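# Insert charger into power strip's second outlet

## Task

Push the charger fully home, square to the face, into the power strip's second socket, counting from the end where the strip's cable exits. The strip must still be lying flat on the table. Release the charger and withdraw the grippers. The charger must stay seated without the robot holding it.

## Robot and tools

Robot: two 6-joint arms with parallel grippers, named left_arm and right_arm. The names are labels only and do not match the sides of any image. Joint order on each arm is waist, shoulder, elbow, wrist pitch, wrist yaw, wrist roll.

Scene frame: the origin is at table-top height, midway between the arms, about 5 to 10 cm back from the table's near edge. +x points out over the table, +z points up, and left_arm sits on the +y side. Base positions in metres: left_arm (+0.001, +0.275, -0.006), right_arm (+0.005, -0.272, -0.011). Each gripper's fingers point along its own +z axis and close along its y axis. The reported hand point lies between the pads, roughly 1 cm behind the fingertips. At long reach the reported position can differ from the true one.

execute_actions takes "actions", a list holding nothing or exactly one item, plus an optional "pictures" boolean.
- Empty list: the robot gets no command and you get the current state with images.
- Move: {"rows": [...], "steps": n}. There can be 1 to 15 rows, and n is 1 to 15 (default 15). Each step lasts 1/30 s and uses one row. If there are fewer rows than steps, the last row is repeated. A move needs at least 4 steps.
- Wait: {"steps": n} with no rows, n up to 300. It returns once n steps have passed since the previous result, and your reply time counts toward them.
- A refused call sends nothing to the robot.

Each row is 14 numbers, each in [-1, 1], covering both arms even if only one moves. Numbers 1 to 6 are left_arm's joint offsets and number 7 is its gripper opening. Numbers 8 to 14 are the same for right_arm.

Joint numbers are offsets, not poses. They are measured from the joint angles in the most recent result that printed them. If no result in the scene has shown them yet, or for a second or later call within one reply, they are measured from where the arm is when the action begins. They are never measured from the previous row. Scale: 1.0 equals 1.202 rad for the waist, 1.258 for the shoulder, 1.238 for the elbow, 2.073 for wrist pitch, and 2.022 for wrist yaw and wrist roll. A row of zeros is not a pause: it pulls the arm back to the reference angles.

Stated joint ranges in radians:
- waist -2.618 to 3.054
- shoulder 0.000 to 3.142
- elbow 0.000 to 3.142
- wrist pitch -1.571 to 1.571
- wrist yaw -1.571 to 1.571
- wrist roll -2.094 to 2.094

A call is refused if it pushes a joint more than 0.036 rad beyond a range end. The true end can sit 0.036 rad either side of the stated one, and commands past it are cut off there. When that happens the result says "joint sent to its limit"; this can refer to an earlier action that is still running. If that line is missing, it does not mean the joint has room to move further.

Gripper opening is absolute, not an offset: +1 is fully open and -1 is closed.

Motion limits. Each joint's target may lead its measured angle by at most 0.202 rad (waist), 0.258 (shoulder), 0.238 (elbow), 0.573 (wrist pitch), or 0.522 (wrist yaw and roll). If a target would put the hand more than 70 mm from where it is, all of that arm's targets are scaled back. Friction can leave a joint up to 0.031 rad short of its target, and commands smaller than that may not move it at all.

Timing. Each result is taken 4 steps before its action ends, and those last steps run while you reply. Between calls the arms keep chasing the last row you sent. They stop once nothing moves or a step is HELD.

Grip readings. grip_measured is the gripper motor position on the same -1 to +1 scale. The pads meet near -0.94, and each millimetre of object width adds about 0.0208. Each gripper has a fixed reading offset of up to 0.02. Commanding below the object's width squeezes harder, up to about 50 to 62 N per pad; thin parts get less force. To keep holding something, keep sending the same closing number.

Other result lines:
- State line: per arm, end_effector_position in metres and end_effector_quat_wxyz.
- Joint positions: radians, plus the opening in metres (0.093 fully open down to 0.000). The opening can read 0 on a thin object.
- Joint velocities.
- Joint torques: these include offsets and noise, so treat them as rough.
- "joint command not followed": a clearance check changed or blocked joint targets on some steps.
- HELD: marks steps where your row was not sent, in whole or in part.
- MOTOR HOT: appears from 75 °C. At 90 °C that arm pauses for 10 s. At 100 °C the arm goes limp and falls, reported as OVER-TEMPERATURE FAULT. Holding loads for long periods heats the motors.

Cameras: cam_low is fixed, and cam_left_wrist and cam_right_wrist are on the hands. All three are 896x504 and come with pinhole-plus-radial calibration (K, D, T_world_to_cam). These numbers are approximate, and the wrist camera poses follow the joint readings.

zoom_image takes a camera name and a region [x0, y0, x1, y1] in that camera's pixels, origin at the top-left, no bigger than 504 by 504. It returns a closer crop of that camera's latest image.

read_manual(section="licences") returns only licence text. It does not move anything.

The goal must already hold and keep holding.

Things to avoid:
- Knocking or placing any object off the table; this fails the task.
- Letting the arms strike or press on each other.
- Hitting the fixed bar and plate behind the bases. Their tops may be up to 3 cm above the table, and there is no warning before contact.
- Drops, slips, slams and heavy shoving of the strip.

Something may occasionally tug a held part or nudge a loose object, so check the scene again before releasing.

Each tool is called as name([rows], argument=value, ...), one row to a line, values as JSON.

## Session

execute_actions(actions=[])

Scene clock: 0.00 s of 4500.00 s.
left_arm: end_effector_position=(+0.3707, +0.2666, +0.2198) grip_measured=+0.989 end_effector_quat_wxyz=(+0.237, +0.134, +0.883, +0.383) | right_arm: end_effector_position=(+0.1786, -0.3262, +0.1679) grip_measured=+1.000 end_effector_quat_wxyz=(-0.129, -0.568, +0.774, -0.250)
Joint positions: left_arm=[-0.386  1.613  1.408 -0.974 -0.848  0.126  0.093] | right_arm=[ 0.162  1.158  1.072 -1.473  0.524 -1.141  0.093]
Joint velocities: left_arm=[-0.007 -0.002  0.002 -0.007 -0.022  0.022  0.001] | right_arm=[-0.007  0.002 -0.012 -0.007  0.007 -0.007  0.   ]
Joint torques (N m, as the arm reports them, + toward a larger angle): no reading
Motor temperatures (°C, as the motors report them): left_arm=[30 33 32 29 30 33] | right_arm=[29 32 31 32 31 32]

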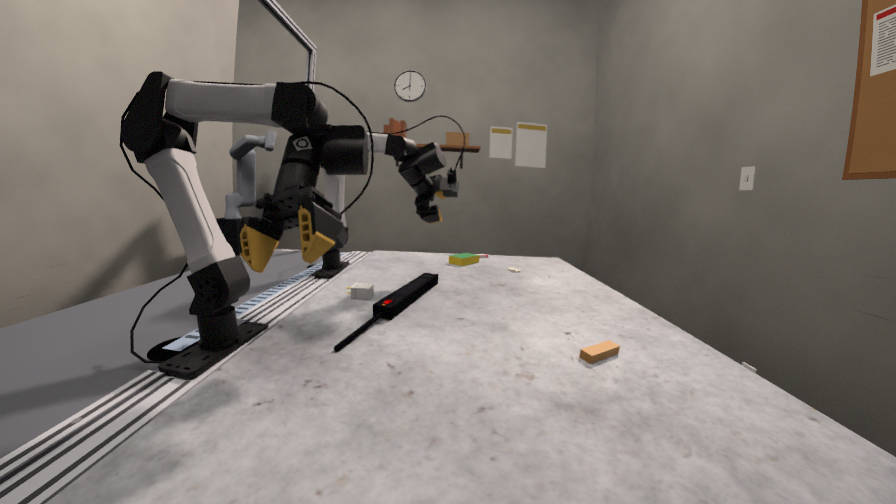

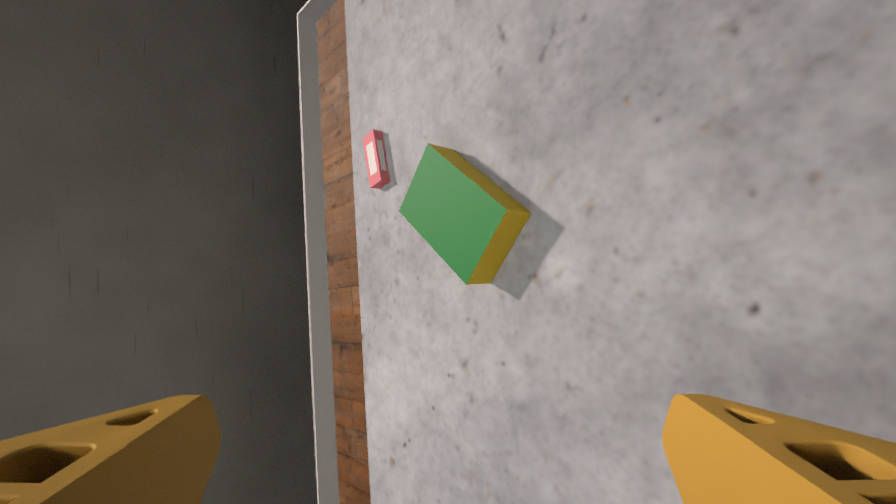

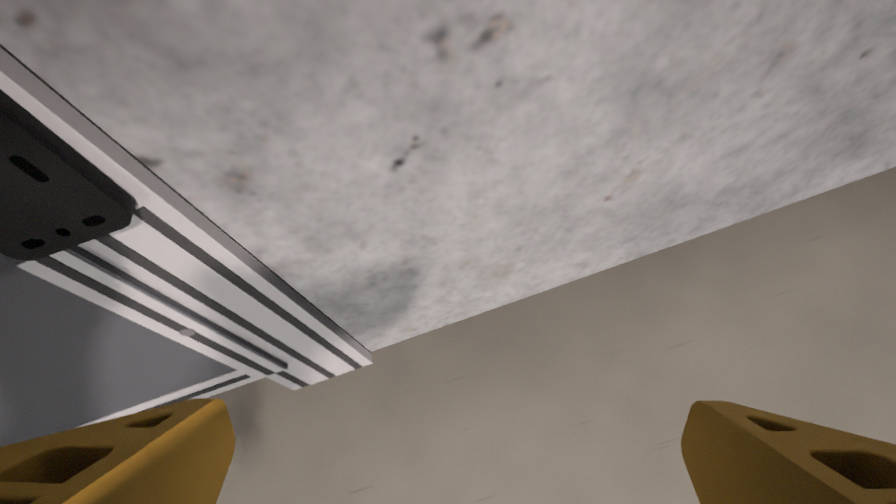

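zoom_image(camera="cam_low", region=[310, 250, 470, 370])

Region (310, 250, 470, 370) of cam_low's 896x504 image, scaled by 3.150, with more detail than that image has; it fills the top 378 rows of this view, and the rest is white.

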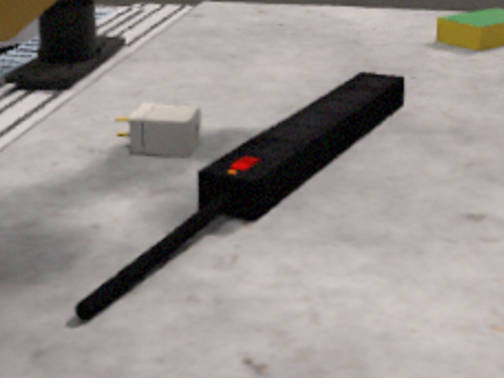

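execute_actions([
  {"rows": [[-0.075,-0.014,0.019,-0.016,0.084,-0.012,1,0,0,0,0,0,0,1],[-0.15,-0.029,0.038,-0.032,0.168,-0.025,1,0,0,0,0,0,0,1],[-0.224,-0.043,0.057,-0.047,0.252,-0.037,1,0,0,0,0,0,0,1],[-0.298,-0.058,0.076,-0.063,0.336,-0.05,1,0,0,0,0,0,0,1],[-0.3727,-0.0723,0.0945,-0.0791,0.4194,-0.0623,1,0,0,0,0,0,0,1]], "steps": 15},
])

execute_actions([
  {"steps": 20},
], pictures=true)

Scene clock: 3.67 s of 4500.00 s.
left_arm: end_effector_position=(+0.2809, +0.0482, +0.2065) grip_measured=+0.989 end_effector_quat_wxyz=(+0.251, +0.364, +0.896, +0.040) | right_arm: end_effector_position=(+0.1786, -0.3262, +0.1679) grip_measured=+1.000 end_effector_quat_wxyz=(-0.129, -0.568, +0.774, -0.250)
Joint positions: left_arm=[-0.802  1.554  1.489 -1.079 -0.239  0.042  0.093] | right_arm=[ 0.162  1.158  1.072 -1.473  0.524 -1.141  0.093]
Joint velocities: left_arm=[-0.921 -0.227  0.222 -0.33   1.795 -0.154 -0.001] | right_arm=[ 0.012 -0.012  0.002 -0.007 -0.022  0.037  0.   ]
Joint torques (N m, as the arm reports them, + toward a larger angle): left_arm=[ 1.75 -8.46 10.3   1.07 -0.32 -0.11] | right_arm=[ 0.12 -2.32  6.49  0.45  0.12 -0.01]
Motor temperatures (°C, as the motors report them): left_arm=[30 33 32 30 30 33] | right_arm=[29 32 32 32 31 32]
Steps of this call (steps 1 to 90: nothing new was sent; then 0.30 s passed at rest; steps 91 to 101: the first 11 steps of this action). Readings (joint positions):
91: left_arm=[-0.394 1.613 1.408 -0.977 -0.831 0.123] | right_arm=[0.162 1.158 1.072 -1.473 0.524 -1.141]
92: left_arm=[-0.417 1.611 1.411 -0.987 -0.791 0.117] | right_arm=[0.162 1.158 1.072 -1.473 0.524 -1.141]
94: left_arm=[-0.500 1.606 1.423 -1.012 -0.675 0.101] | right_arm=[0.162 1.158 1.072 -1.473 0.524 -1.141]
98: left_arm=[-0.681 1.579 1.463 -1.052 -0.431 0.066] | right_arm=[0.162 1.158 1.072 -1.473 0.524 -1.141]
101: the state above

Scene clock: 4.33 s of 4500.00 s.
left_arm: end_effector_position=(+0.2364, +0.0174, +0.2084) grip_measured=+0.989 end_effector_quat_wxyz=(+0.202, +0.396, +0.893, -0.069) | right_arm: end_effector_position=(+0.1786, -0.3262, +0.1679) grip_measured=+1.000 end_effector_quat_wxyz=(-0.129, -0.568, +0.774, -0.250)
Joint positions: left_arm=[-0.845  1.53   1.503 -1.133 -0.01   0.01   0.093] | right_arm=[ 0.162  1.158  1.072 -1.473  0.524 -1.141  0.093]
Joint velocities: left_arm=[-0.007 -0.012 -0.002 -0.037  0.066 -0.037 -0.   ] | right_arm=[ 0.022 -0.012  0.007  0.022 -0.037  0.051  0.   ]
Joint torques (N m, as the arm reports them, + toward a larger angle): left_arm=[ 0.85 -7.26 10.06  1.18  0.17 -0.12] | right_arm=[ 0.14 -2.33  6.49  0.44  0.12 -0.01]
Motor temperatures (°C, as the motors report them): left_arm=[30 33 32 30 30 33] | right_arm=[29 32 32 32 31 32]
Kept back: nothing.
Steps of this call (steps 1 to 4: the last 4 steps of your previous action; steps 5 to 20: the robot went on to your last target). Readings (joint positions):
1: left_arm=[-0.828 1.547 1.495 -1.087 -0.185 0.036] | right_arm=[0.162 1.158 1.072 -1.473 0.524 -1.141]
2: left_arm=[-0.841 1.540 1.499 -1.094 -0.144 0.031] | right_arm=[0.162 1.158 1.072 -1.473 0.524 -1.141]
4: left_arm=[-0.845 1.532 1.503 -1.107 -0.089 0.024] | right_arm=[0.162 1.158 1.072 -1.473 0.524 -1.141]
8: left_arm=[-0.845 1.530 1.503 -1.124 -0.040 0.015] | right_arm=[0.162 1.158 1.072 -1.473 0.524 -1.141]
20: the state above
camera_calibration (this result's frames):
cam_left_wrist: T_world_to_cam=[[-0.735164, -0.677147, -0.0317208, 0.186961], [-0.677711, 0.735239, 0.0114777, 0.184555], [0.0155502, 0.0299355, -0.999431, 0.289556], [0, 0, 0, 1]] pos_world=[0.258019, -0.0177598, 0.293203]

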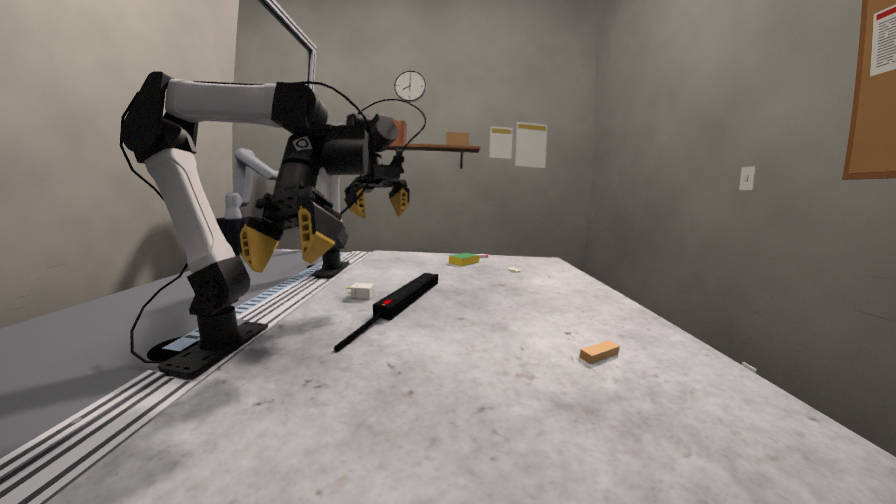

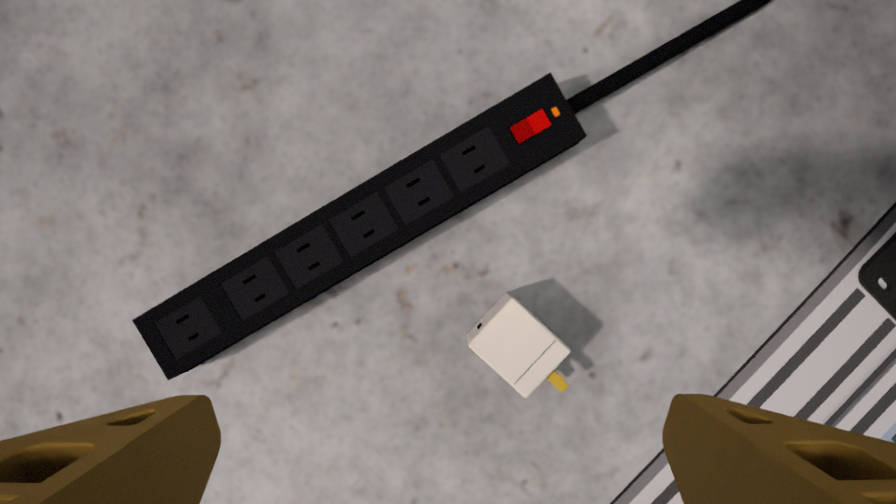

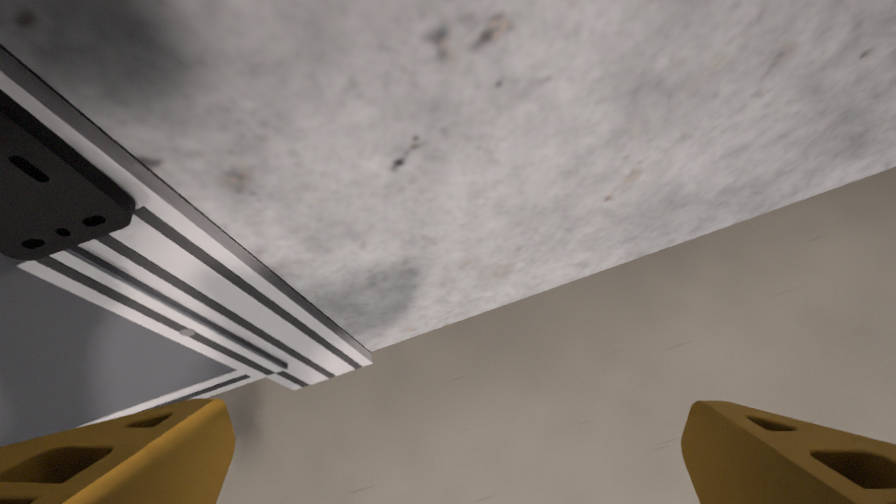

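Great view. Let me zoom for details.

zoom_image(camera="cam_left_wrist", region=[370, 70, 600, 240])

zoom_image(camera="cam_left_wrist", region=[450, 280, 610, 410])

Region (370, 70, 600, 240) of cam_left_wrist's 896x504 image, scaled by 2.191, with more detail than that image has; it fills the top 373 rows of this view, and the rest is white.

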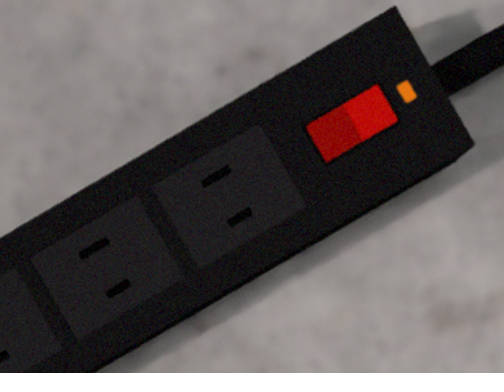

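Region (450, 280, 610, 410) of cam_left_wrist's 896x504 image, scaled by 3.150, with more detail than that image has; it fills the top 410 rows of this view, and the rest is white.

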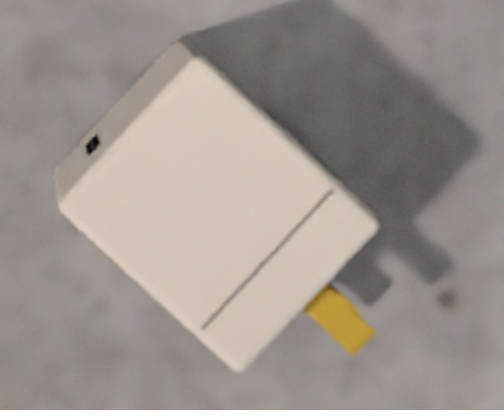

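zoom_image(camera="cam_low", region=[335, 270, 405, 325])

Region (335, 270, 405, 325) of cam_low's 896x504 image, scaled by 7.200, with more detail than that image has; it fills the top 396 rows of this view, and the rest is white.

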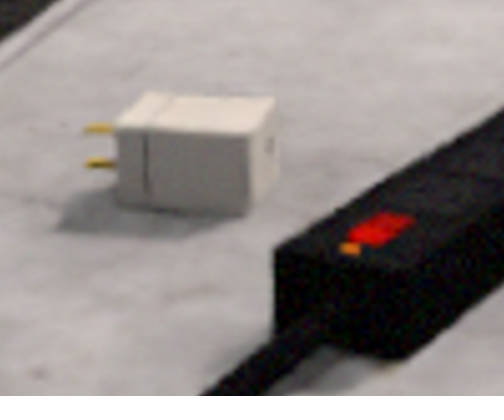

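execute_actions([
  {"rows": [[-0.001,0.014,0.001,-0.003,0.004,-0.017,0.9,-0.008,0.009,-0.012,0.039,-0.033,0.017,0.6],[-0.002,0.035,0.002,-0.007,0.009,-0.042,0.8,-0.021,0.023,-0.03,0.096,-0.083,0.042,0.2],[-0.004,0.064,0.003,-0.013,0.017,-0.075,0.7,-0.038,0.041,-0.054,0.174,-0.149,0.076,-0.2],[-0.006,0.099,0.004,-0.019,0.026,-0.117,0.6,-0.059,0.064,-0.085,0.27,-0.232,0.118,-0.6],[-0.009,0.138,0.006,-0.027,0.037,-0.163,0.5,-0.082,0.089,-0.118,0.376,-0.323,0.164,-0.9],[-0.011,0.176,0.008,-0.035,0.047,-0.209,0.4,-0.105,0.114,-0.151,0.482,-0.415,0.21,-0.9],[-0.014,0.215,0.009,-0.042,0.058,-0.255,0.4,-0.128,0.139,-0.184,0.589,-0.506,0.257,-0.9],[-0.016,0.254,0.011,-0.05,0.068,-0.301,0.4,-0.152,0.164,-0.218,0.695,-0.597,0.303,-0.9],[-0.018,0.289,0.013,-0.057,0.077,-0.343,0.4,-0.173,0.186,-0.248,0.791,-0.68,0.345,-0.9],[-0.02,0.318,0.014,-0.063,0.085,-0.376,0.4,-0.189,0.205,-0.272,0.868,-0.746,0.379,-0.9],[-0.022,0.339,0.015,-0.067,0.091,-0.401,0.4,-0.202,0.218,-0.29,0.926,-0.796,0.404,-0.9],[-0.0225,0.3529,0.0153,-0.0695,0.0945,-0.4179,0.4,-0.2105,0.2273,-0.3021,0.9648,-0.8294,0.4209,-0.9]], "steps": 15},
])

execute_actions([
  {"steps": 30},
], pictures=true)

Scene clock: 14.33 s of 4500.00 s.
left_arm: end_effector_position=(+0.2210, +0.0051, +0.0860) grip_measured=+0.402 end_effector_quat_wxyz=(-0.022, +0.162, +0.986, -0.032) | right_arm: end_effector_position=(+0.2868, -0.2530, +0.0527) grip_measured=-0.898 end_effector_quat_wxyz=(+0.183, -0.301, +0.936, +0.015)
Joint positions: left_arm=[-0.856  1.889  1.505 -1.2    0.101 -0.507  0.065] | right_arm=[-0.03   1.37   0.789 -0.667 -0.202 -0.644  0.002]
Joint velocities: left_arm=[-0.095  1.516 -0.002 -0.212  0.418 -2.029 -0.001] | right_arm=[-0.759  1.16  -1.263  3.158 -2.791  2.088 -0.   ]
Joint torques (N m, as the arm reports them, + toward a larger angle): left_arm=[ -0.56 -11.58   8.73   0.     0.19  -0.1 ] | right_arm=[-0.1  -5.18  7.    1.15 -0.33  0.  ]
Motor temperatures (°C, as the motors report them): left_arm=[30 35 34 30 30 33] | right_arm=[29 33 33 32 31 32]
Steps of this call (steps 1 to 15: the robot went on to your last target; steps 16 to 90: nothing new was sent; then 6.63 s passed at rest; steps 91 to 101: the first 11 steps of this action). Readings (joint positions):
91: left_arm=[-0.845 1.530 1.503 -1.134 -0.007 0.005] | right_arm=[0.162 1.158 1.072 -1.468 0.517 -1.137]
92: left_arm=[-0.845 1.533 1.503 -1.135 -0.006 -0.006] | right_arm=[0.160 1.158 1.069 -1.445 0.493 -1.125]
94: left_arm=[-0.845 1.555 1.503 -1.142 0.004 -0.062] | right_arm=[0.138 1.166 1.040 -1.328 0.390 -1.072]
98: left_arm=[-0.847 1.719 1.505 -1.171 0.054 -0.294] | right_arm=[0.061 1.252 0.926 -0.994 0.089 -0.878]
101: the state above

Scene clock: 15.33 s of 4500.00 s.
left_arm: end_effector_position=(+0.1965, +0.0108, +0.0563) grip_measured=+0.402 end_effector_quat_wxyz=(-0.111, -0.001, +0.994, +0.012) | right_arm: end_effector_position=(+0.3646, -0.1478, +0.2028) grip_measured=-0.898 end_effector_quat_wxyz=(+0.586, -0.408, +0.634, +0.298)
Joint positions: left_arm=[-0.865  1.991  1.505 -1.271  0.173 -0.827  0.065] | right_arm=[-0.077  1.452  0.692  0.512 -1.143 -0.296  0.002]
Joint velocities: left_arm=[ 0.012 -0.002  0.007  0.051 -0.007 -0.037 -0.001] | right_arm=[-0.002  0.012 -0.017  0.037 -0.051 -0.037  0.   ]
Joint torques (N m, as the arm reports them, + toward a larger angle): left_arm=[ -0.34 -11.48   8.43  -0.21   0.21  -0.1 ] | right_arm=[-0.95 -6.04  7.49  2.21 -0.41  0.04]
Motor temperatures (°C, as the motors report them): left_arm=[30 35 34 30 30 33] | right_arm=[29 33 33 32 31 32]
Kept back: nothing.
Steps of this call (steps 1 to 4: the last 4 steps of your previous action; steps 5 to 30: the robot went on to your last target). Readings (joint positions):
1: left_arm=[-0.859 1.936 1.505 -1.210 0.116 -0.570] | right_arm=[-0.053 1.406 0.750 -0.564 -0.298 -0.575]
2: left_arm=[-0.862 1.973 1.505 -1.220 0.127 -0.622] | right_arm=[-0.068 1.432 0.719 -0.467 -0.391 -0.518]
4: left_arm=[-0.864 2.006 1.505 -1.237 0.144 -0.696] | right_arm=[-0.077 1.452 0.693 -0.312 -0.547 -0.449]
8: left_arm=[-0.865 1.995 1.505 -1.258 0.161 -0.774] | right_arm=[-0.077 1.452 0.692 0.018 -0.829 -0.374]
30: the state above
camera_calibration (this result's frames):
cam_left_wrist: T_world_to_cam=[[0.00166776, -0.999805, -0.0196906, 0.00643378], [-0.788665, -0.0134213, 0.614677, 0.160095], [-0.614821, 0.0145041, -0.788533, 0.250476], [0, 0, 0, 1]] pos_world=[0.280249, 0.00494827, 0.0992287]
cam_right_wrist: T_world_to_cam=[[0.870239, -0.484002, 0.091788, -0.407773], [-0.196645, -0.512129, -0.836095, 0.203829], [0.451679, 0.709553, -0.540851, 0.129696], [0, 0, 0, 1]] pos_world=[0.336361, -0.185003, 0.277995]

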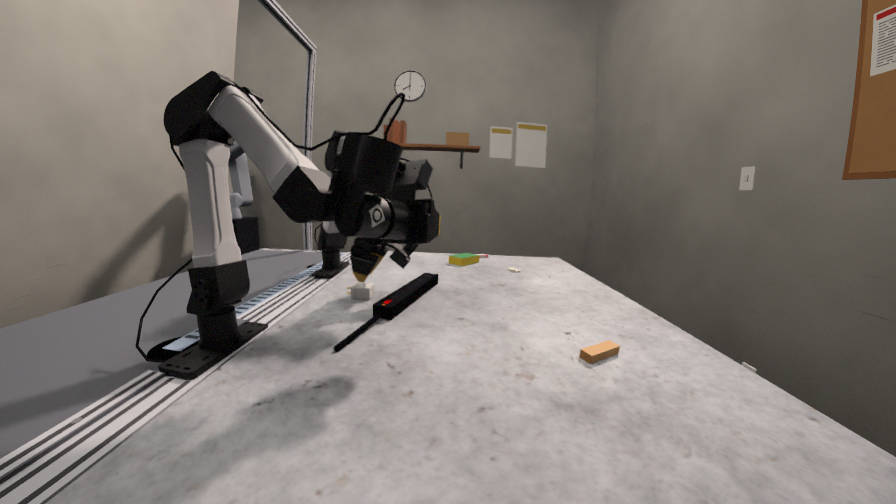

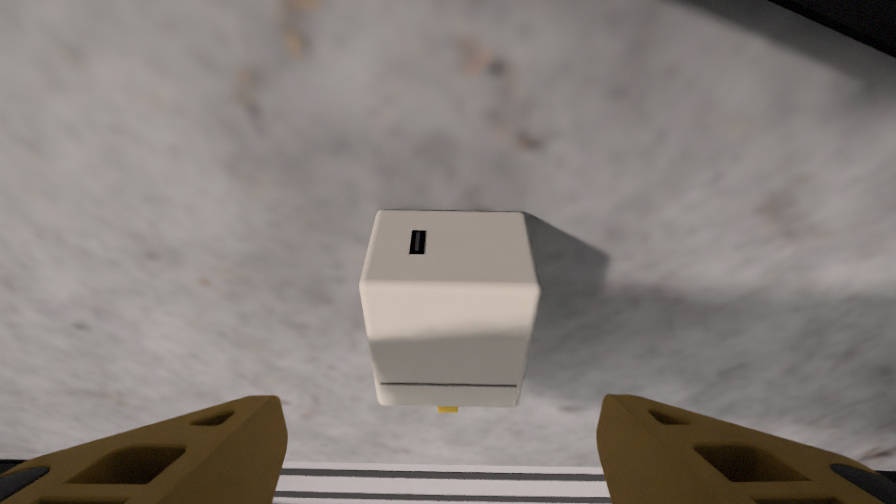

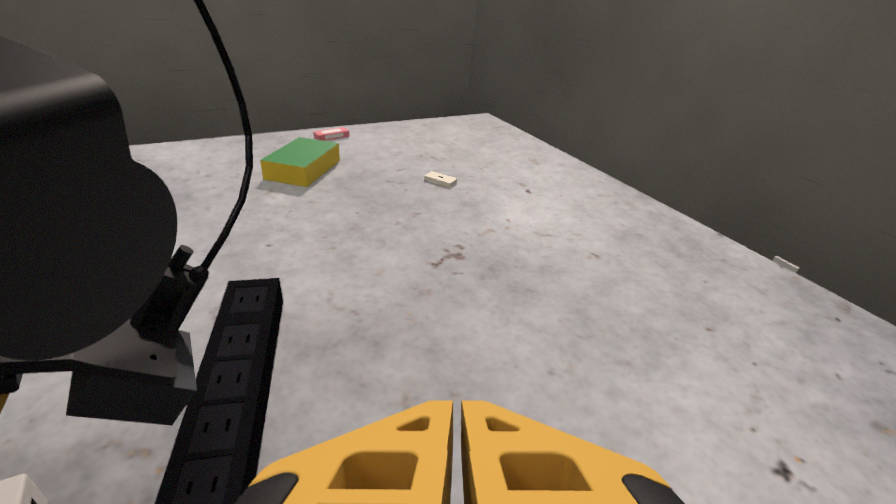

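execute_actions([
  {"rows": [[0,0.002,-0.003,0.003,0,0,0.4,0,0.005,-0.007,0.03,0,0,-0.9],[0,0.004,-0.006,0.007,0,0,0.4,0,0.012,-0.016,0.07,0,0,-0.9],[0,0.007,-0.011,0.012,0,0,0.4,0,0.022,-0.03,0.12,0,0,-0.9],[0,0.011,-0.016,0.018,0,0,0.4,0,0.035,-0.047,0.17,0,0,-0.9],[0,0.015,-0.022,0.025,0,0,0.4,0,0.05,-0.067,0.22,0,0,-0.9],[0,0.019,-0.028,0.032,0,0,0.4,0,0.066,-0.088,0.26,0,0,-0.9],[0,0.023,-0.034,0.039,0,0,0.4,0,0.083,-0.111,0.29,0,0,-0.9],[0,0.027,-0.04,0.045,0,0,0.4,0,0.1,-0.134,0.31,0,0,-0.9],[0,0.031,-0.046,0.051,0,0,0.4,0,0.117,-0.157,0.32,0,0,-0.9],[0,0.034,-0.051,0.056,0,0,0.4,0,0.133,-0.178,0.33,0,0,-0.9],[0,0.037,-0.055,0.06,0,0,0.4,0,0.147,-0.197,0.33,0,0,-0.9],[0,0.039,-0.058,0.063,0,0,0.4,0,0.158,-0.211,0.33,0,0,-0.9],[0,0.04,-0.06,0.065,0,0,0.4,0,0.165,-0.221,0.33,0,0,-0.9],[0,0.04,-0.06,0.065,0,0,0.4,0,0.167,-0.224,0.33,0,0,-0.9]], "steps": 15},
])

execute_actions([
  {"steps": 15},
], pictures=true)

Scene clock: 17.67 s of 4500.00 s.
left_arm: end_effector_position=(+0.2007, +0.0068, +0.0415) grip_measured=+0.402 end_effector_quat_wxyz=(-0.104, +0.000, +0.995, +0.004) | right_arm: end_effector_position=(+0.3544, -0.1478, +0.1757) grip_measured=-0.898 end_effector_quat_wxyz=(+0.645, -0.449, +0.567, +0.247)
Joint positions: left_arm=[-0.865  2.008  1.472 -1.2    0.173 -0.827  0.065] | right_arm=[-0.077  1.579  0.513  1.04  -1.145 -0.296  0.002]
Joint velocities: left_arm=[-0.007  0.208 -0.217  0.344 -0.022  0.007 -0.   ] | right_arm=[ 0.007  0.672 -0.842  0.974 -0.022 -0.007 -0.   ]
Joint torques (N m, as the arm reports them, + toward a larger angle): left_arm=[ 0.13 -8.95  4.51  0.07  0.15 -0.03] | right_arm=[ 0.11 -4.37  4.89  2.12 -0.16 -0.01]
Motor temperatures (°C, as the motors report them): left_arm=[30 36 34 30 30 33] | right_arm=[29 33 34 33 31 32]
Steps of this call (steps 1 to 15: the robot went on to your last target; steps 16 to 59: nothing new was sent; steps 60 to 70: the first 11 steps of this action). Readings (joint positions):
60: left_arm=[-0.865 1.991 1.505 -1.271 0.173 -0.827] | right_arm=[-0.077 1.452 0.692 0.519 -1.145 -0.296]
61: left_arm=[-0.865 1.991 1.505 -1.270 0.173 -0.827] | right_arm=[-0.077 1.452 0.691 0.537 -1.145 -0.296]
63: left_arm=[-0.865 1.991 1.505 -1.266 0.173 -0.827] | right_arm=[-0.077 1.454 0.676 0.626 -1.145 -0.296]
67: left_arm=[-0.865 1.993 1.493 -1.232 0.173 -0.827] | right_arm=[-0.077 1.509 0.600 0.899 -1.145 -0.296]
70: the state above

Scene clock: 18.17 s of 4500.00 s.
left_arm: end_effector_position=(+0.2028, +0.0049, +0.0266) grip_measured=+0.402 end_effector_quat_wxyz=(-0.104, +0.000, +0.995, +0.004) | right_arm: end_effector_position=(+0.3413, -0.1477, +0.1454) grip_measured=-0.898 end_effector_quat_wxyz=(+0.639, -0.444, +0.575, +0.253)
Joint positions: left_arm=[-0.865  2.034  1.449 -1.15   0.173 -0.827  0.065] | right_arm=[-0.077  1.651  0.422  1.176 -1.145 -0.296  0.002]
Joint velocities: left_arm=[-0.002 -0.017  0.007  0.051 -0.081  0.007 -0.   ] | right_arm=[ 0.002  0.007 -0.002  0.007  0.022 -0.022  0.   ]
Joint torques (N m, as the arm reports them, + toward a larger angle): left_arm=[ 0.16 -9.74  4.84  0.02  0.12 -0.03] | right_arm=[ 0.14 -4.73  4.66  2.16 -0.18 -0.01]
Motor temperatures (°C, as the motors report them): left_arm=[30 36 34 30 30 33] | right_arm=[29 33 34 33 31 32]
Kept back: nothing.
Steps of this call (steps 1 to 4: the last 4 steps of your previous action; steps 5 to 15: the robot went on to your last target). Readings (joint positions):
1: left_arm=[-0.865 2.015 1.466 -1.191 0.173 -0.827] | right_arm=[-0.077 1.601 0.485 1.067 -1.145 -0.296]
2: left_arm=[-0.865 2.022 1.459 -1.182 0.173 -0.827] | right_arm=[-0.077 1.621 0.461 1.086 -1.145 -0.296]
4: left_arm=[-0.865 2.031 1.451 -1.171 0.173 -0.827] | right_arm=[-0.077 1.646 0.430 1.109 -1.145 -0.296]
8: left_arm=[-0.865 2.034 1.449 -1.158 0.173 -0.827] | right_arm=[-0.077 1.651 0.422 1.148 -1.145 -0.296]
15: the state above
camera_calibration (this result's frames):
cam_left_wrist: T_world_to_cam=[[0.00169614, -0.99999, -0.0041075, -0.00048242], [-0.797183, -0.00383197, 0.603725, 0.185132], [-0.603735, 0.00225043, -0.797182, 0.229067], [0, 0, 0, 1]] pos_world=[0.285881, -0.000288492, 0.0708368]
cam_right_wrist: T_world_to_cam=[[0.840632, -0.471299, 0.266862, -0.395662], [-0.0287226, -0.530822, -0.846996, 0.0928682], [0.540845, 0.704347, -0.459763, 0.0660947], [0, 0, 0, 1]] pos_world=[0.299526, -0.183732, 0.214634]

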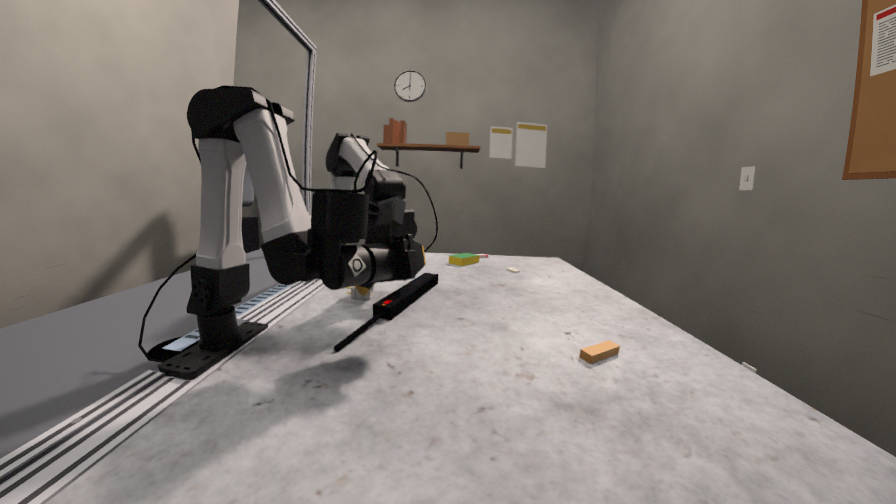

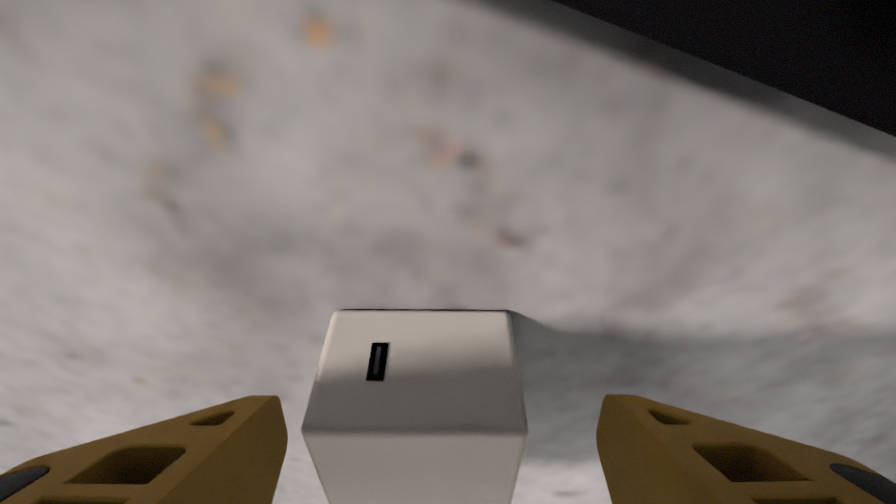

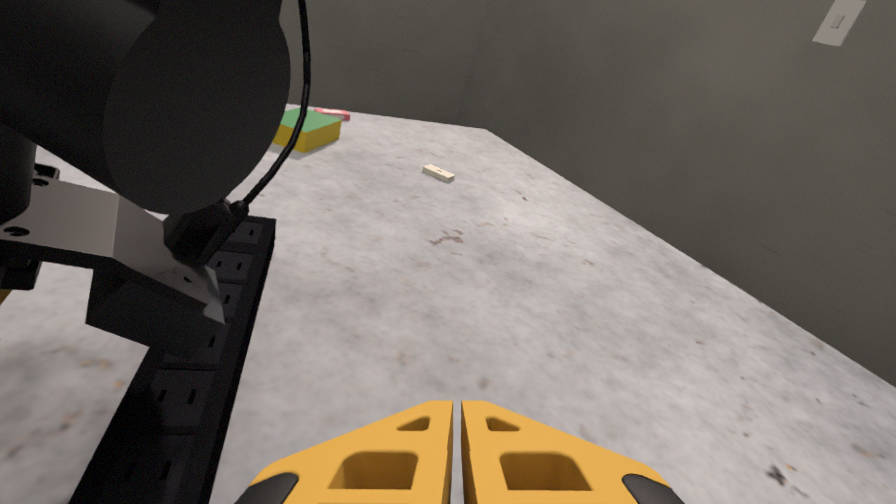

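execute_actions([
  {"rows": [[0,-0.004,-0.012,0.004,0,0,0.4,0,0.006,-0.008,0.015,0,0,-0.9],[0,-0.007,-0.017,0.006,0,0,0.4,0,0.014,-0.018,0.03,0,0,-0.9],[0,-0.01,-0.022,0.009,0,0,0.4,0,0.026,-0.033,0.045,0,0,-0.9],[0,-0.012,-0.027,0.012,0,0,0.4,0,0.041,-0.052,0.058,0,0,-0.9],[0,-0.014,-0.032,0.015,0,0,0.4,0,0.058,-0.074,0.07,0,0,-0.9],[0,-0.015,-0.037,0.018,0,0,0.4,0,0.077,-0.098,0.08,0,0,-0.9],[0,-0.016,-0.041,0.02,0,0,0.4,0,0.097,-0.123,0.088,0,0,-0.9],[0,-0.016,-0.045,0.022,0,0,0.4,0,0.116,-0.148,0.095,0,0,-0.9],[0,-0.016,-0.048,0.024,0,0,0.4,0,0.134,-0.171,0.1,0,0,-0.9],[0,-0.016,-0.05,0.025,0,0,0.4,0,0.15,-0.191,0.103,0,0,-0.9],[0,-0.016,-0.051,0.0256,0,0,0.4,0,0.164,-0.208,0.105,0,0,-0.9],[0,-0.016,-0.051,0.0256,0,0,0.4,0,0.174,-0.221,0.105,0,0,-0.9],[0,-0.016,-0.051,0.0256,0,0,0.4,0,0.181,-0.23,0.105,0,0,-0.9],[0,-0.016,-0.051,0.0256,0,0,0.4,0,0.184,-0.234,0.105,0,0,-0.9]], "steps": 15},
])

execute_actions([
  {"steps": 12},
], pictures=true)

Scene clock: 19.87 s of 4500.00 s.
left_arm: end_effector_position=(+0.1989, +0.0096, +0.0179) grip_measured=+0.402 end_effector_quat_wxyz=(-0.108, -0.001, +0.994, +0.009) | right_arm: end_effector_position=(+0.2958, -0.1459, +0.0746) grip_measured=-0.898 end_effector_quat_wxyz=(+0.584, -0.407, +0.635, +0.300)
Joint positions: left_arm=[-0.865  2.034  1.411 -1.123  0.173 -0.827  0.065] | right_arm=[-0.077  1.807  0.219  1.334 -1.144 -0.296  0.002]
Joint velocities: left_arm=[ 0.002  0.007 -0.11   0.066 -0.037  0.081  0.   ] | right_arm=[-0.007  0.676 -0.799  0.183 -0.037 -0.022 -0.   ]
Joint torques (N m, as the arm reports them, + toward a larger angle): left_arm=[  0.2  -11.93   4.77   0.07   0.13  -0.03] | right_arm=[ 0.06 -4.47  2.88  2.44 -0.33 -0.02]
Motor temperatures (°C, as the motors report them): left_arm=[30 36 34 30 30 33] | right_arm=[29 33 34 33 31 32]
Steps of this call (steps 1 to 15: the robot went on to your last target; steps 16 to 40: nothing new was sent; steps 41 to 51: the first 11 steps of this action). Readings (joint positions):
41: left_arm=[-0.865 2.034 1.449 -1.149 0.173 -0.827] | right_arm=[-0.077 1.651 0.422 1.184 -1.145 -0.296]
42: left_arm=[-0.865 2.034 1.449 -1.149 0.173 -0.827] | right_arm=[-0.077 1.651 0.421 1.189 -1.145 -0.296]
44: left_arm=[-0.865 2.034 1.448 -1.147 0.173 -0.827] | right_arm=[-0.077 1.654 0.407 1.222 -1.145 -0.296]
48: left_arm=[-0.865 2.034 1.426 -1.131 0.173 -0.827] | right_arm=[-0.077 1.727 0.314 1.305 -1.144 -0.296]
51: the state above

Scene clock: 20.27 s of 4500.00 s.
left_arm: end_effector_position=(+0.2001, +0.0083, +0.0168) grip_measured=+0.402 end_effector_quat_wxyz=(-0.105, -0.000, +0.994, +0.005) | right_arm: end_effector_position=(+0.2731, -0.1444, +0.0517) grip_measured=-0.898 end_effector_quat_wxyz=(+0.556, -0.388, +0.662, +0.321)
Joint positions: left_arm=[-0.865  2.034  1.407 -1.111  0.173 -0.827  0.065] | right_arm=[-0.077  1.866  0.142  1.374 -1.144 -0.296  0.002]
Joint velocities: left_arm=[ 0.002  0.007 -0.027  0.037  0.007 -0.007  0.   ] | right_arm=[-0.007  0.007 -0.002  0.037 -0.037 -0.066 -0.   ]
Joint torques (N m, as the arm reports them, + toward a larger angle): left_arm=[  0.19 -11.97   4.5    0.01   0.13  -0.03] | right_arm=[ 0.13 -3.54  1.6   2.21 -0.39 -0.02]
Motor temperatures (°C, as the motors report them): left_arm=[30 36 34 30 30 33] | right_arm=[29 33 34 33 31 32]
Kept back: nothing.
Steps of this call (steps 1 to 4: the last 4 steps of your previous action; steps 5 to 12: the robot went on to your last target). Readings (joint positions):
1: left_arm=[-0.865 2.034 1.408 -1.122 0.173 -0.827] | right_arm=[-0.077 1.829 0.193 1.338 -1.144 -0.296]
2: left_arm=[-0.865 2.034 1.407 -1.120 0.173 -0.827] | right_arm=[-0.077 1.845 0.172 1.341 -1.144 -0.296]
4: left_arm=[-0.865 2.034 1.407 -1.117 0.173 -0.827] | right_arm=[-0.077 1.863 0.147 1.346 -1.144 -0.296]
8: left_arm=[-0.865 2.034 1.407 -1.113 0.173 -0.827] | right_arm=[-0.077 1.866 0.142 1.364 -1.144 -0.296]
12: the state above
camera_calibration (this result's frames):
cam_left_wrist: T_world_to_cam=[[0.00175975, -0.999978, -0.00638617, 0.00289913], [-0.795954, -0.00526656, 0.605334, 0.188664], [-0.605355, 0.00401786, -0.795946, 0.219869], [0, 0, 0, 1]] pos_world=[0.283261, 0.00300928, 0.0608178]
cam_right_wrist: T_world_to_cam=[[0.873247, -0.487267, -0.00317129, -0.309034], [-0.282853, -0.501588, -0.81756, 0.0854424], [0.396779, 0.714828, -0.575835, 0.104465], [0, 0, 0, 1]] pos_world=[0.252581, -0.1824, 0.129029]

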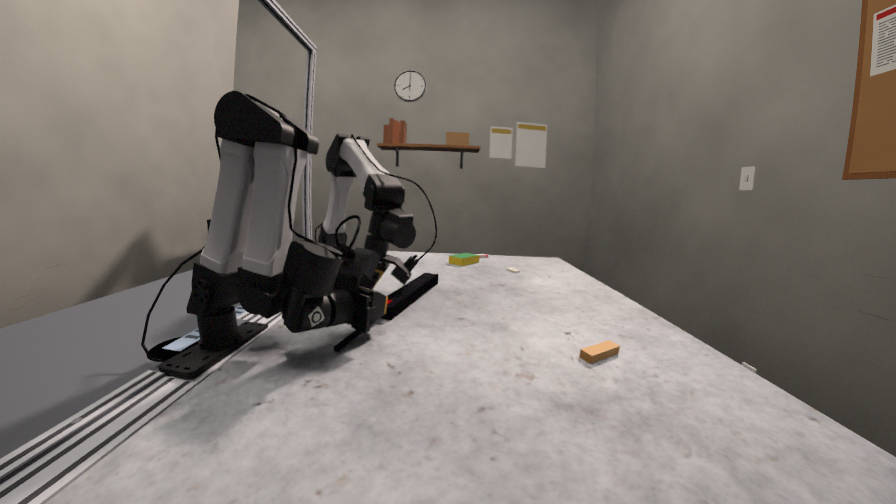

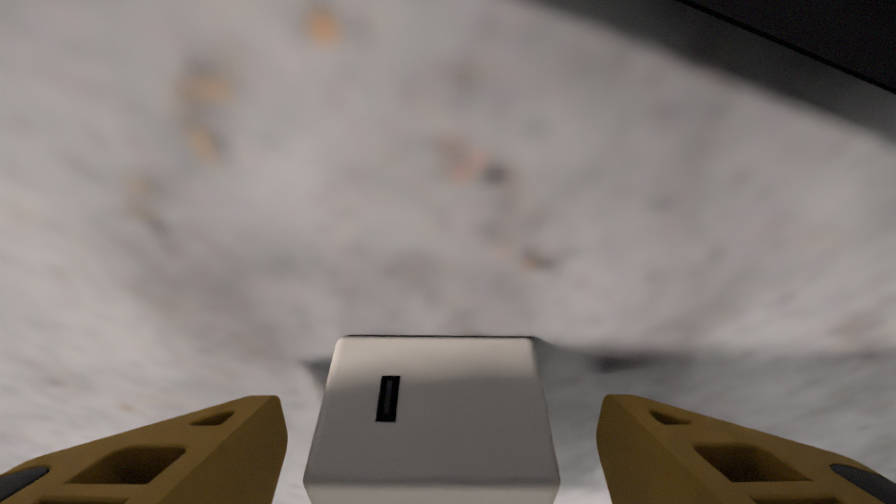

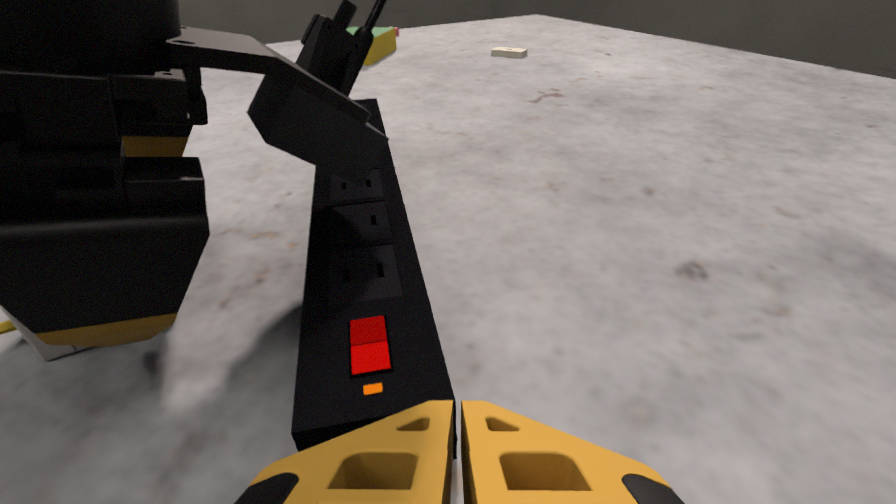

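execute_actions([
  {"rows": [[0,0,0,0,0,0,0.3,0,0,0,0,0,0,-0.9],[0,0,0,0,0,0,0.2,0,0,0,0,0,0,-0.9],[0,0,0,0,0,0,0.1,0,0,0,0,0,0,-0.9],[0,0,0,0,0,0,0.02,0,0,0,0,0,0,-0.9],[0,0,0,0,0,0,-0.04,0,0,0,0,0,0,-0.9],[0,0,0,0,0,0,-0.09,0,0,0,0,0,0,-0.9],[0,0,0,0,0,0,-0.13,0,0,0,0,0,0,-0.9],[0,0,0,0,0,0,-0.17,0,0,0,0,0,0,-0.9],[0,0,0,0,0,0,-0.21,0,0,0,0,0,0,-0.9],[0,0,0,0,0,0,-0.26,0,0,0,0,0,0,-0.9],[0,0,0,0,0,0,-0.31,0,0,0,0,0,0,-0.9],[0,0,0,0,0,0,-0.36,0,0,0,0,0,0,-0.9],[0,0,0,0,0,0,-0.41,0,0,0,0,0,0,-0.9],[0,0,0,0,0,0,-0.45,0,0,0,0,0,0,-0.9]], "steps": 15},
])

execute_actions([
  {"steps": 6},
], pictures=true)

Scene clock: 21.47 s of 4500.00 s.
left_arm: end_effector_position=(+0.2002, +0.0082, +0.0167) grip_measured=-0.263 end_effector_quat_wxyz=(-0.105, -0.000, +0.995, +0.005) | right_arm: end_effector_position=(+0.2734, -0.1444, +0.0526) grip_measured=-0.898 end_effector_quat_wxyz=(+0.558, -0.389, +0.660, +0.319)
Joint positions: left_arm=[-0.865  2.034  1.407 -1.11   0.173 -0.827  0.033] | right_arm=[-0.077  1.866  0.142  1.381 -1.144 -0.296  0.002]
Joint velocities: left_arm=[ 0.007 -0.007 -0.017 -0.051  0.051 -0.095 -0.055] | right_arm=[ 0.007  0.007 -0.002 -0.022 -0.022 -0.007  0.001]
Joint torques (N m, as the arm reports them, + toward a larger angle): left_arm=[  0.11 -10.29   6.58  -0.1    0.13  -0.03] | right_arm=[ 0.15 -4.79  2.37  1.96 -0.38 -0.03]
Motor temperatures (°C, as the motors report them): left_arm=[30 37 34 30 30 33] | right_arm=[29 33 34 34 31 32]
Steps of this call (steps 1 to 25: the robot went on to your last target; steps 26 to 36: the first 11 steps of this action). Readings (joint positions):
26: left_arm=[-0.865 2.034 1.407 -1.110 0.173 -0.827] | right_arm=[-0.077 1.866 0.142 1.381 -1.144 -0.296]
27: left_arm=[-0.865 2.034 1.407 -1.110 0.173 -0.827] | right_arm=[-0.077 1.866 0.142 1.381 -1.144 -0.296]
29: left_arm=[-0.865 2.034 1.407 -1.110 0.173 -0.827] | right_arm=[-0.077 1.866 0.142 1.381 -1.144 -0.296]
33: left_arm=[-0.865 2.034 1.407 -1.110 0.173 -0.827] | right_arm=[-0.077 1.866 0.142 1.381 -1.144 -0.296]
36: the state above

Scene clock: 21.67 s of 4500.00 s.
left_arm: end_effector_position=(+0.2002, +0.0082, +0.0167) grip_measured=-0.278 end_effector_quat_wxyz=(-0.105, -0.000, +0.995, +0.005) | right_arm: end_effector_position=(+0.2734, -0.1444, +0.0526) grip_measured=-0.898 end_effector_quat_wxyz=(+0.558, -0.389, +0.660, +0.319)
Joint positions: left_arm=[-0.865  2.034  1.407 -1.11   0.173 -0.827  0.032] | right_arm=[-0.077  1.866  0.142  1.381 -1.144 -0.296  0.002]
Joint velocities: left_arm=[-0.007  0.002  0.007 -0.051 -0.037  0.022  0.   ] | right_arm=[ 0.007 -0.007  0.012 -0.037  0.051 -0.007 -0.   ]
Joint torques (N m, as the arm reports them, + toward a larger angle): left_arm=[  0.22 -10.35   6.5   -0.1    0.13  -0.02] | right_arm=[ 0.09 -4.8   2.36  1.95 -0.38 -0.03]
Motor temperatures (°C, as the motors report them): left_arm=[30 37 34 30 30 33] | right_arm=[29 33 34 34 31 32]
Kept back: nothing.
Steps of this call (steps 1 to 4: the last 4 steps of your previous action; steps 5 to 6: the robot went on to your last target). Readings (joint positions):
1: left_arm=[-0.865 2.034 1.407 -1.110 0.173 -0.827] | right_arm=[-0.077 1.866 0.142 1.381 -1.144 -0.296]
2: left_arm=[-0.865 2.034 1.407 -1.110 0.173 -0.827] | right_arm=[-0.077 1.866 0.142 1.381 -1.144 -0.296]
4: left_arm=[-0.865 2.034 1.407 -1.110 0.173 -0.827] | right_arm=[-0.077 1.866 0.142 1.381 -1.144 -0.296]
6: the state above
camera_calibration (this result's frames):
cam_left_wrist: T_world_to_cam=[[0.00174428, -0.999982, -0.00581649, 0.00275781], [-0.796262, -0.00490758, 0.604933, 0.188841], [-0.60495, 0.00357628, -0.796255, 0.219849], [0, 0, 0, 1]] pos_world=[0.28336, 0.00289827, 0.0608359]
cam_right_wrist: T_world_to_cam=[[0.873388, -0.487017, 0.00279778, -0.309612], [-0.277439, -0.502248, -0.819008, 0.084752], [0.400276, 0.714536, -0.573775, 0.103739], [0, 0, 0, 1]] pos_world=[0.252401, -0.182345, 0.129802]

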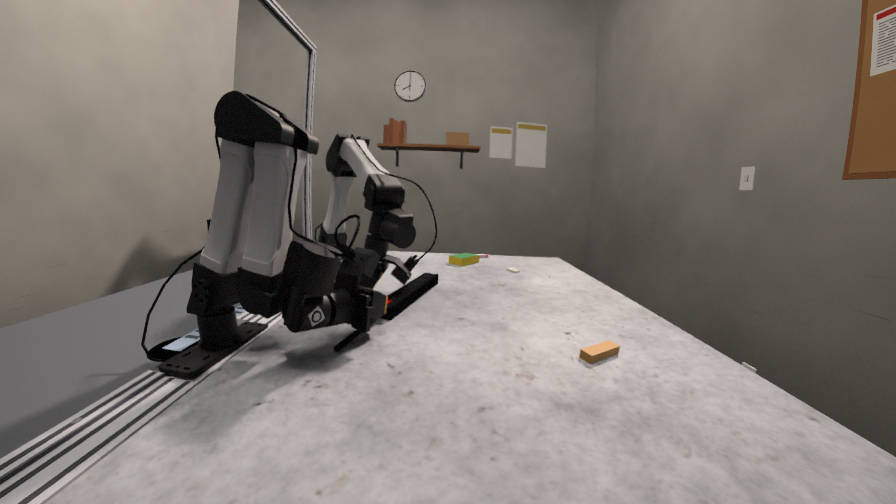

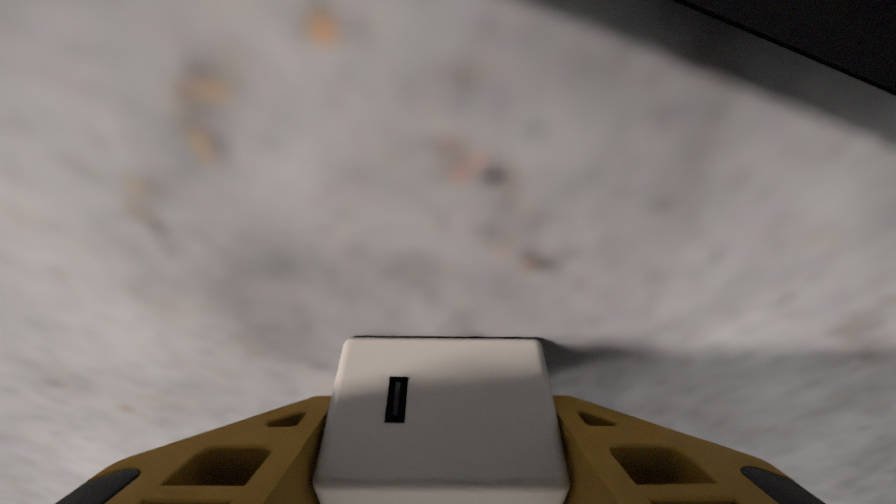

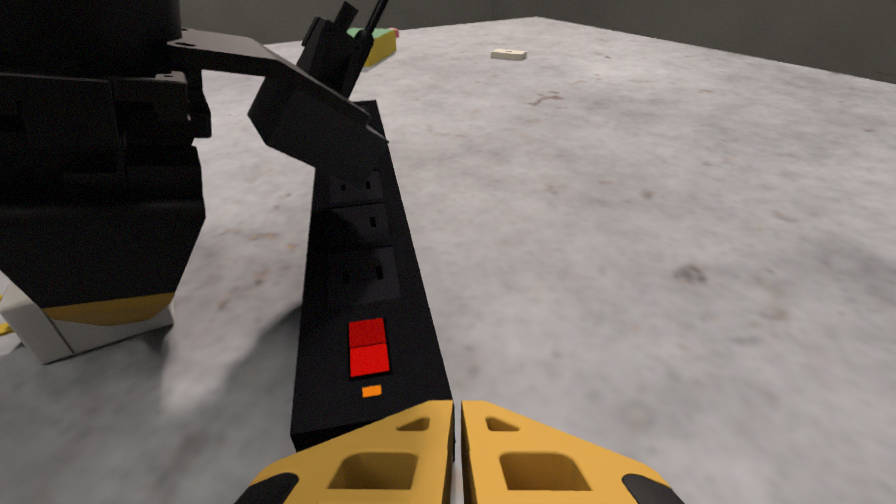

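execute_actions([
  {"rows": [[0,-0.02,0,0,0,0,-0.45,0,0,0,0,0,0,-0.9],[0,-0.03,0,0,0,0,-0.45,0,0,0,0,0,0,-0.9],[0,-0.043,0,0,0,0,-0.45,0,0,0,0,0,0,-0.9],[0,-0.06,0,0,0,0,-0.45,0,0,0,0,0,0,-0.9],[0,-0.08,0,0,0,0,-0.45,0,0,0,0,0,0,-0.9],[0,-0.102,0,0.005,-0.004,0.003,-0.45,0,0,0,0,0,0,-0.9],[0,-0.124,0,0.015,-0.011,0.007,-0.45,0,0,0,0,0,0,-0.9],[0,-0.144,0,0.03,-0.021,0.014,-0.45,0,0,0,0,0,0,-0.9],[0,-0.161,0,0.048,-0.033,0.022,-0.45,0,0,0,0,0,0,-0.9],[0,-0.174,0,0.068,-0.046,0.03,-0.45,0,0,0,0,0,0,-0.9],[0,-0.183,0,0.09,-0.06,0.04,-0.45,0,0,0,0,0,0,-0.9],[0,-0.188,0,0.113,-0.075,0.05,-0.45,0,0,0,0,0,0,-0.9],[0,-0.19,0,0.137,-0.09,0.059,-0.45,0,0,0,0,0,0,-0.9],[0,-0.19,0,0.162,-0.105,0.069,-0.45,0,0,0,0,0,0,-0.9],[0,-0.19,0,0.188,-0.12,0.079,-0.45,0,0,0,0,0,0,-0.9]], "steps": 15},
])

Scene clock: 23.87 s of 4500.00 s.
left_arm: end_effector_position=(+0.2215, -0.0071, +0.0756) grip_measured=-0.278 end_effector_quat_wxyz=(-0.006, +0.024, +0.997, -0.071) | right_arm: end_effector_position=(+0.2734, -0.1444, +0.0526) grip_measured=-0.898 end_effector_quat_wxyz=(+0.558, -0.389, +0.660, +0.319)
Joint positions: left_arm=[-0.865  1.851  1.407 -1.05   0.13  -0.8    0.032] | right_arm=[-0.077  1.866  0.142  1.381 -1.144 -0.296  0.002]
Joint velocities: left_arm=[-0.012 -0.73  -0.007  0.755 -0.462  0.286 -0.   ] | right_arm=[-0.012 -0.017 -0.012  0.007 -0.007 -0.066 -0.001]
Joint torques (N m, as the arm reports them, + toward a larger angle): left_arm=[ 0.12 -9.47  7.24  0.66  0.01  0.03] | right_arm=[ 0.15 -4.79  2.39  2.04 -0.38 -0.03]
Motor temperatures (°C, as the motors report them): left_arm=[30 37 34 30 30 33] | right_arm=[29 33 34 34 31 32]
Steps of this call (steps 1 to 15: the robot went on to your last target; steps 16 to 55: nothing new was sent; steps 56 to 66: the first 11 steps of this action). Readings (joint positions):
56: left_arm=[-0.865 2.034 1.407 -1.110 0.173 -0.827] | right_arm=[-0.077 1.866 0.142 1.381 -1.144 -0.296]
57: left_arm=[-0.865 2.033 1.407 -1.110 0.173 -0.827] | right_arm=[-0.077 1.866 0.142 1.381 -1.144 -0.296]
59: left_arm=[-0.865 2.022 1.407 -1.110 0.173 -0.827] | right_arm=[-0.077 1.866 0.142 1.381 -1.144 -0.296]
63: left_arm=[-0.865 1.938 1.407 -1.102 0.165 -0.823] | right_arm=[-0.077 1.866 0.142 1.381 -1.144 -0.296]
66: the state above

execute_actions([
  {"rows": [[0,-0.0445,0,0.19,-0.117,0.077,-0.45,0,0,0,0,0,0,-0.9],[0,-0.0445,-0.005,0.225,-0.136,0.089,-0.45,0,0,0,0,0,0,-0.9],[0,-0.0445,-0.012,0.26,-0.155,0.101,-0.45,0,0,0,0,0,0,-0.9],[0,-0.0445,-0.022,0.297,-0.174,0.113,-0.45,0,0,0,0,0,0,-0.9],[-0.002,-0.0445,-0.035,0.334,-0.193,0.125,-0.45,0,0,0,0,0,0,-0.9],[-0.005,-0.0445,-0.051,0.371,-0.212,0.137,-0.45,0,0,0,0,0,0,-0.9],[-0.009,-0.0445,-0.07,0.408,-0.231,0.149,-0.45,0,0,0,0,0,0,-0.9],[-0.013,-0.0445,-0.092,0.445,-0.25,0.161,-0.45,0,0,0,0,0,0,-0.9],[-0.018,-0.0445,-0.116,0.482,-0.268,0.173,-0.45,0,0,0,0,0,0,-0.9],[-0.023,-0.0445,-0.142,0.518,-0.286,0.184,-0.45,0,0,0,0,0,0,-0.9],[-0.029,-0.0445,-0.17,0.553,-0.303,0.195,-0.45,0,0,0,0,0,0,-0.9],[-0.035,-0.0445,-0.199,0.587,-0.319,0.205,-0.45,0,0,0,0,0,0,-0.9],[-0.041,-0.0445,-0.229,0.619,-0.334,0.215,-0.45,0,0,0,0,0,0,-0.9],[-0.048,-0.0445,-0.259,0.648,-0.348,0.224,-0.45,0,0,0,0,0,0,-0.9],[-0.054,-0.0445,-0.288,0.675,-0.361,0.232,-0.45,0,0,0,0,0,0,-0.9]], "steps": 15},
])

Scene clock: 24.67 s of 4500.00 s.
left_arm: end_effector_position=(+0.3639, -0.0625, +0.1479) grip_measured=-0.278 end_effector_quat_wxyz=(+0.420, +0.093, +0.893, -0.134) | right_arm: end_effector_position=(+0.2734, -0.1444, +0.0526) grip_measured=-0.898 end_effector_quat_wxyz=(+0.558, -0.389, +0.660, +0.319)
Joint positions: left_arm=[-0.875  1.798  1.274 -0.207 -0.328 -0.505  0.032] | right_arm=[-0.077  1.866  0.142  1.381 -1.144 -0.296  0.002]
Joint velocities: left_arm=[-0.164  0.022 -0.926  2.132 -1.062  0.623  0.001] | right_arm=[ 0.002 -0.002  0.007 -0.007 -0.051  0.007 -0.001]
Joint torques (N m, as the arm reports them, + toward a larger angle): left_arm=[ -0.93 -10.12   6.53   1.83  -0.07   0.08] | right_arm=[ 0.11 -4.76  2.36  2.04 -0.38 -0.03]
Motor temperatures (°C, as the motors report them): left_arm=[30 38 34 30 30 33] | right_arm=[29 33 33 34 31 32]
Steps of this call (steps 1 to 4: the last 4 steps of your previous action; steps 5 to 13: the robot went on to your last target; steps 14 to 24: the first 11 steps of this action). Readings (joint positions):
14: left_arm=[-0.865 1.798 1.407 -0.750 -0.053 -0.679] | right_arm=[-0.077 1.866 0.142 1.381 -1.144 -0.296]
15: left_arm=[-0.865 1.798 1.407 -0.733 -0.066 -0.670] | right_arm=[-0.077 1.866 0.142 1.381 -1.144 -0.296]
17: left_arm=[-0.865 1.798 1.405 -0.663 -0.107 -0.644] | right_arm=[-0.077 1.866 0.142 1.381 -1.144 -0.296]
21: left_arm=[-0.866 1.798 1.355 -0.418 -0.225 -0.569] | right_arm=[-0.077 1.866 0.142 1.381 -1.144 -0.296]
24: the state above


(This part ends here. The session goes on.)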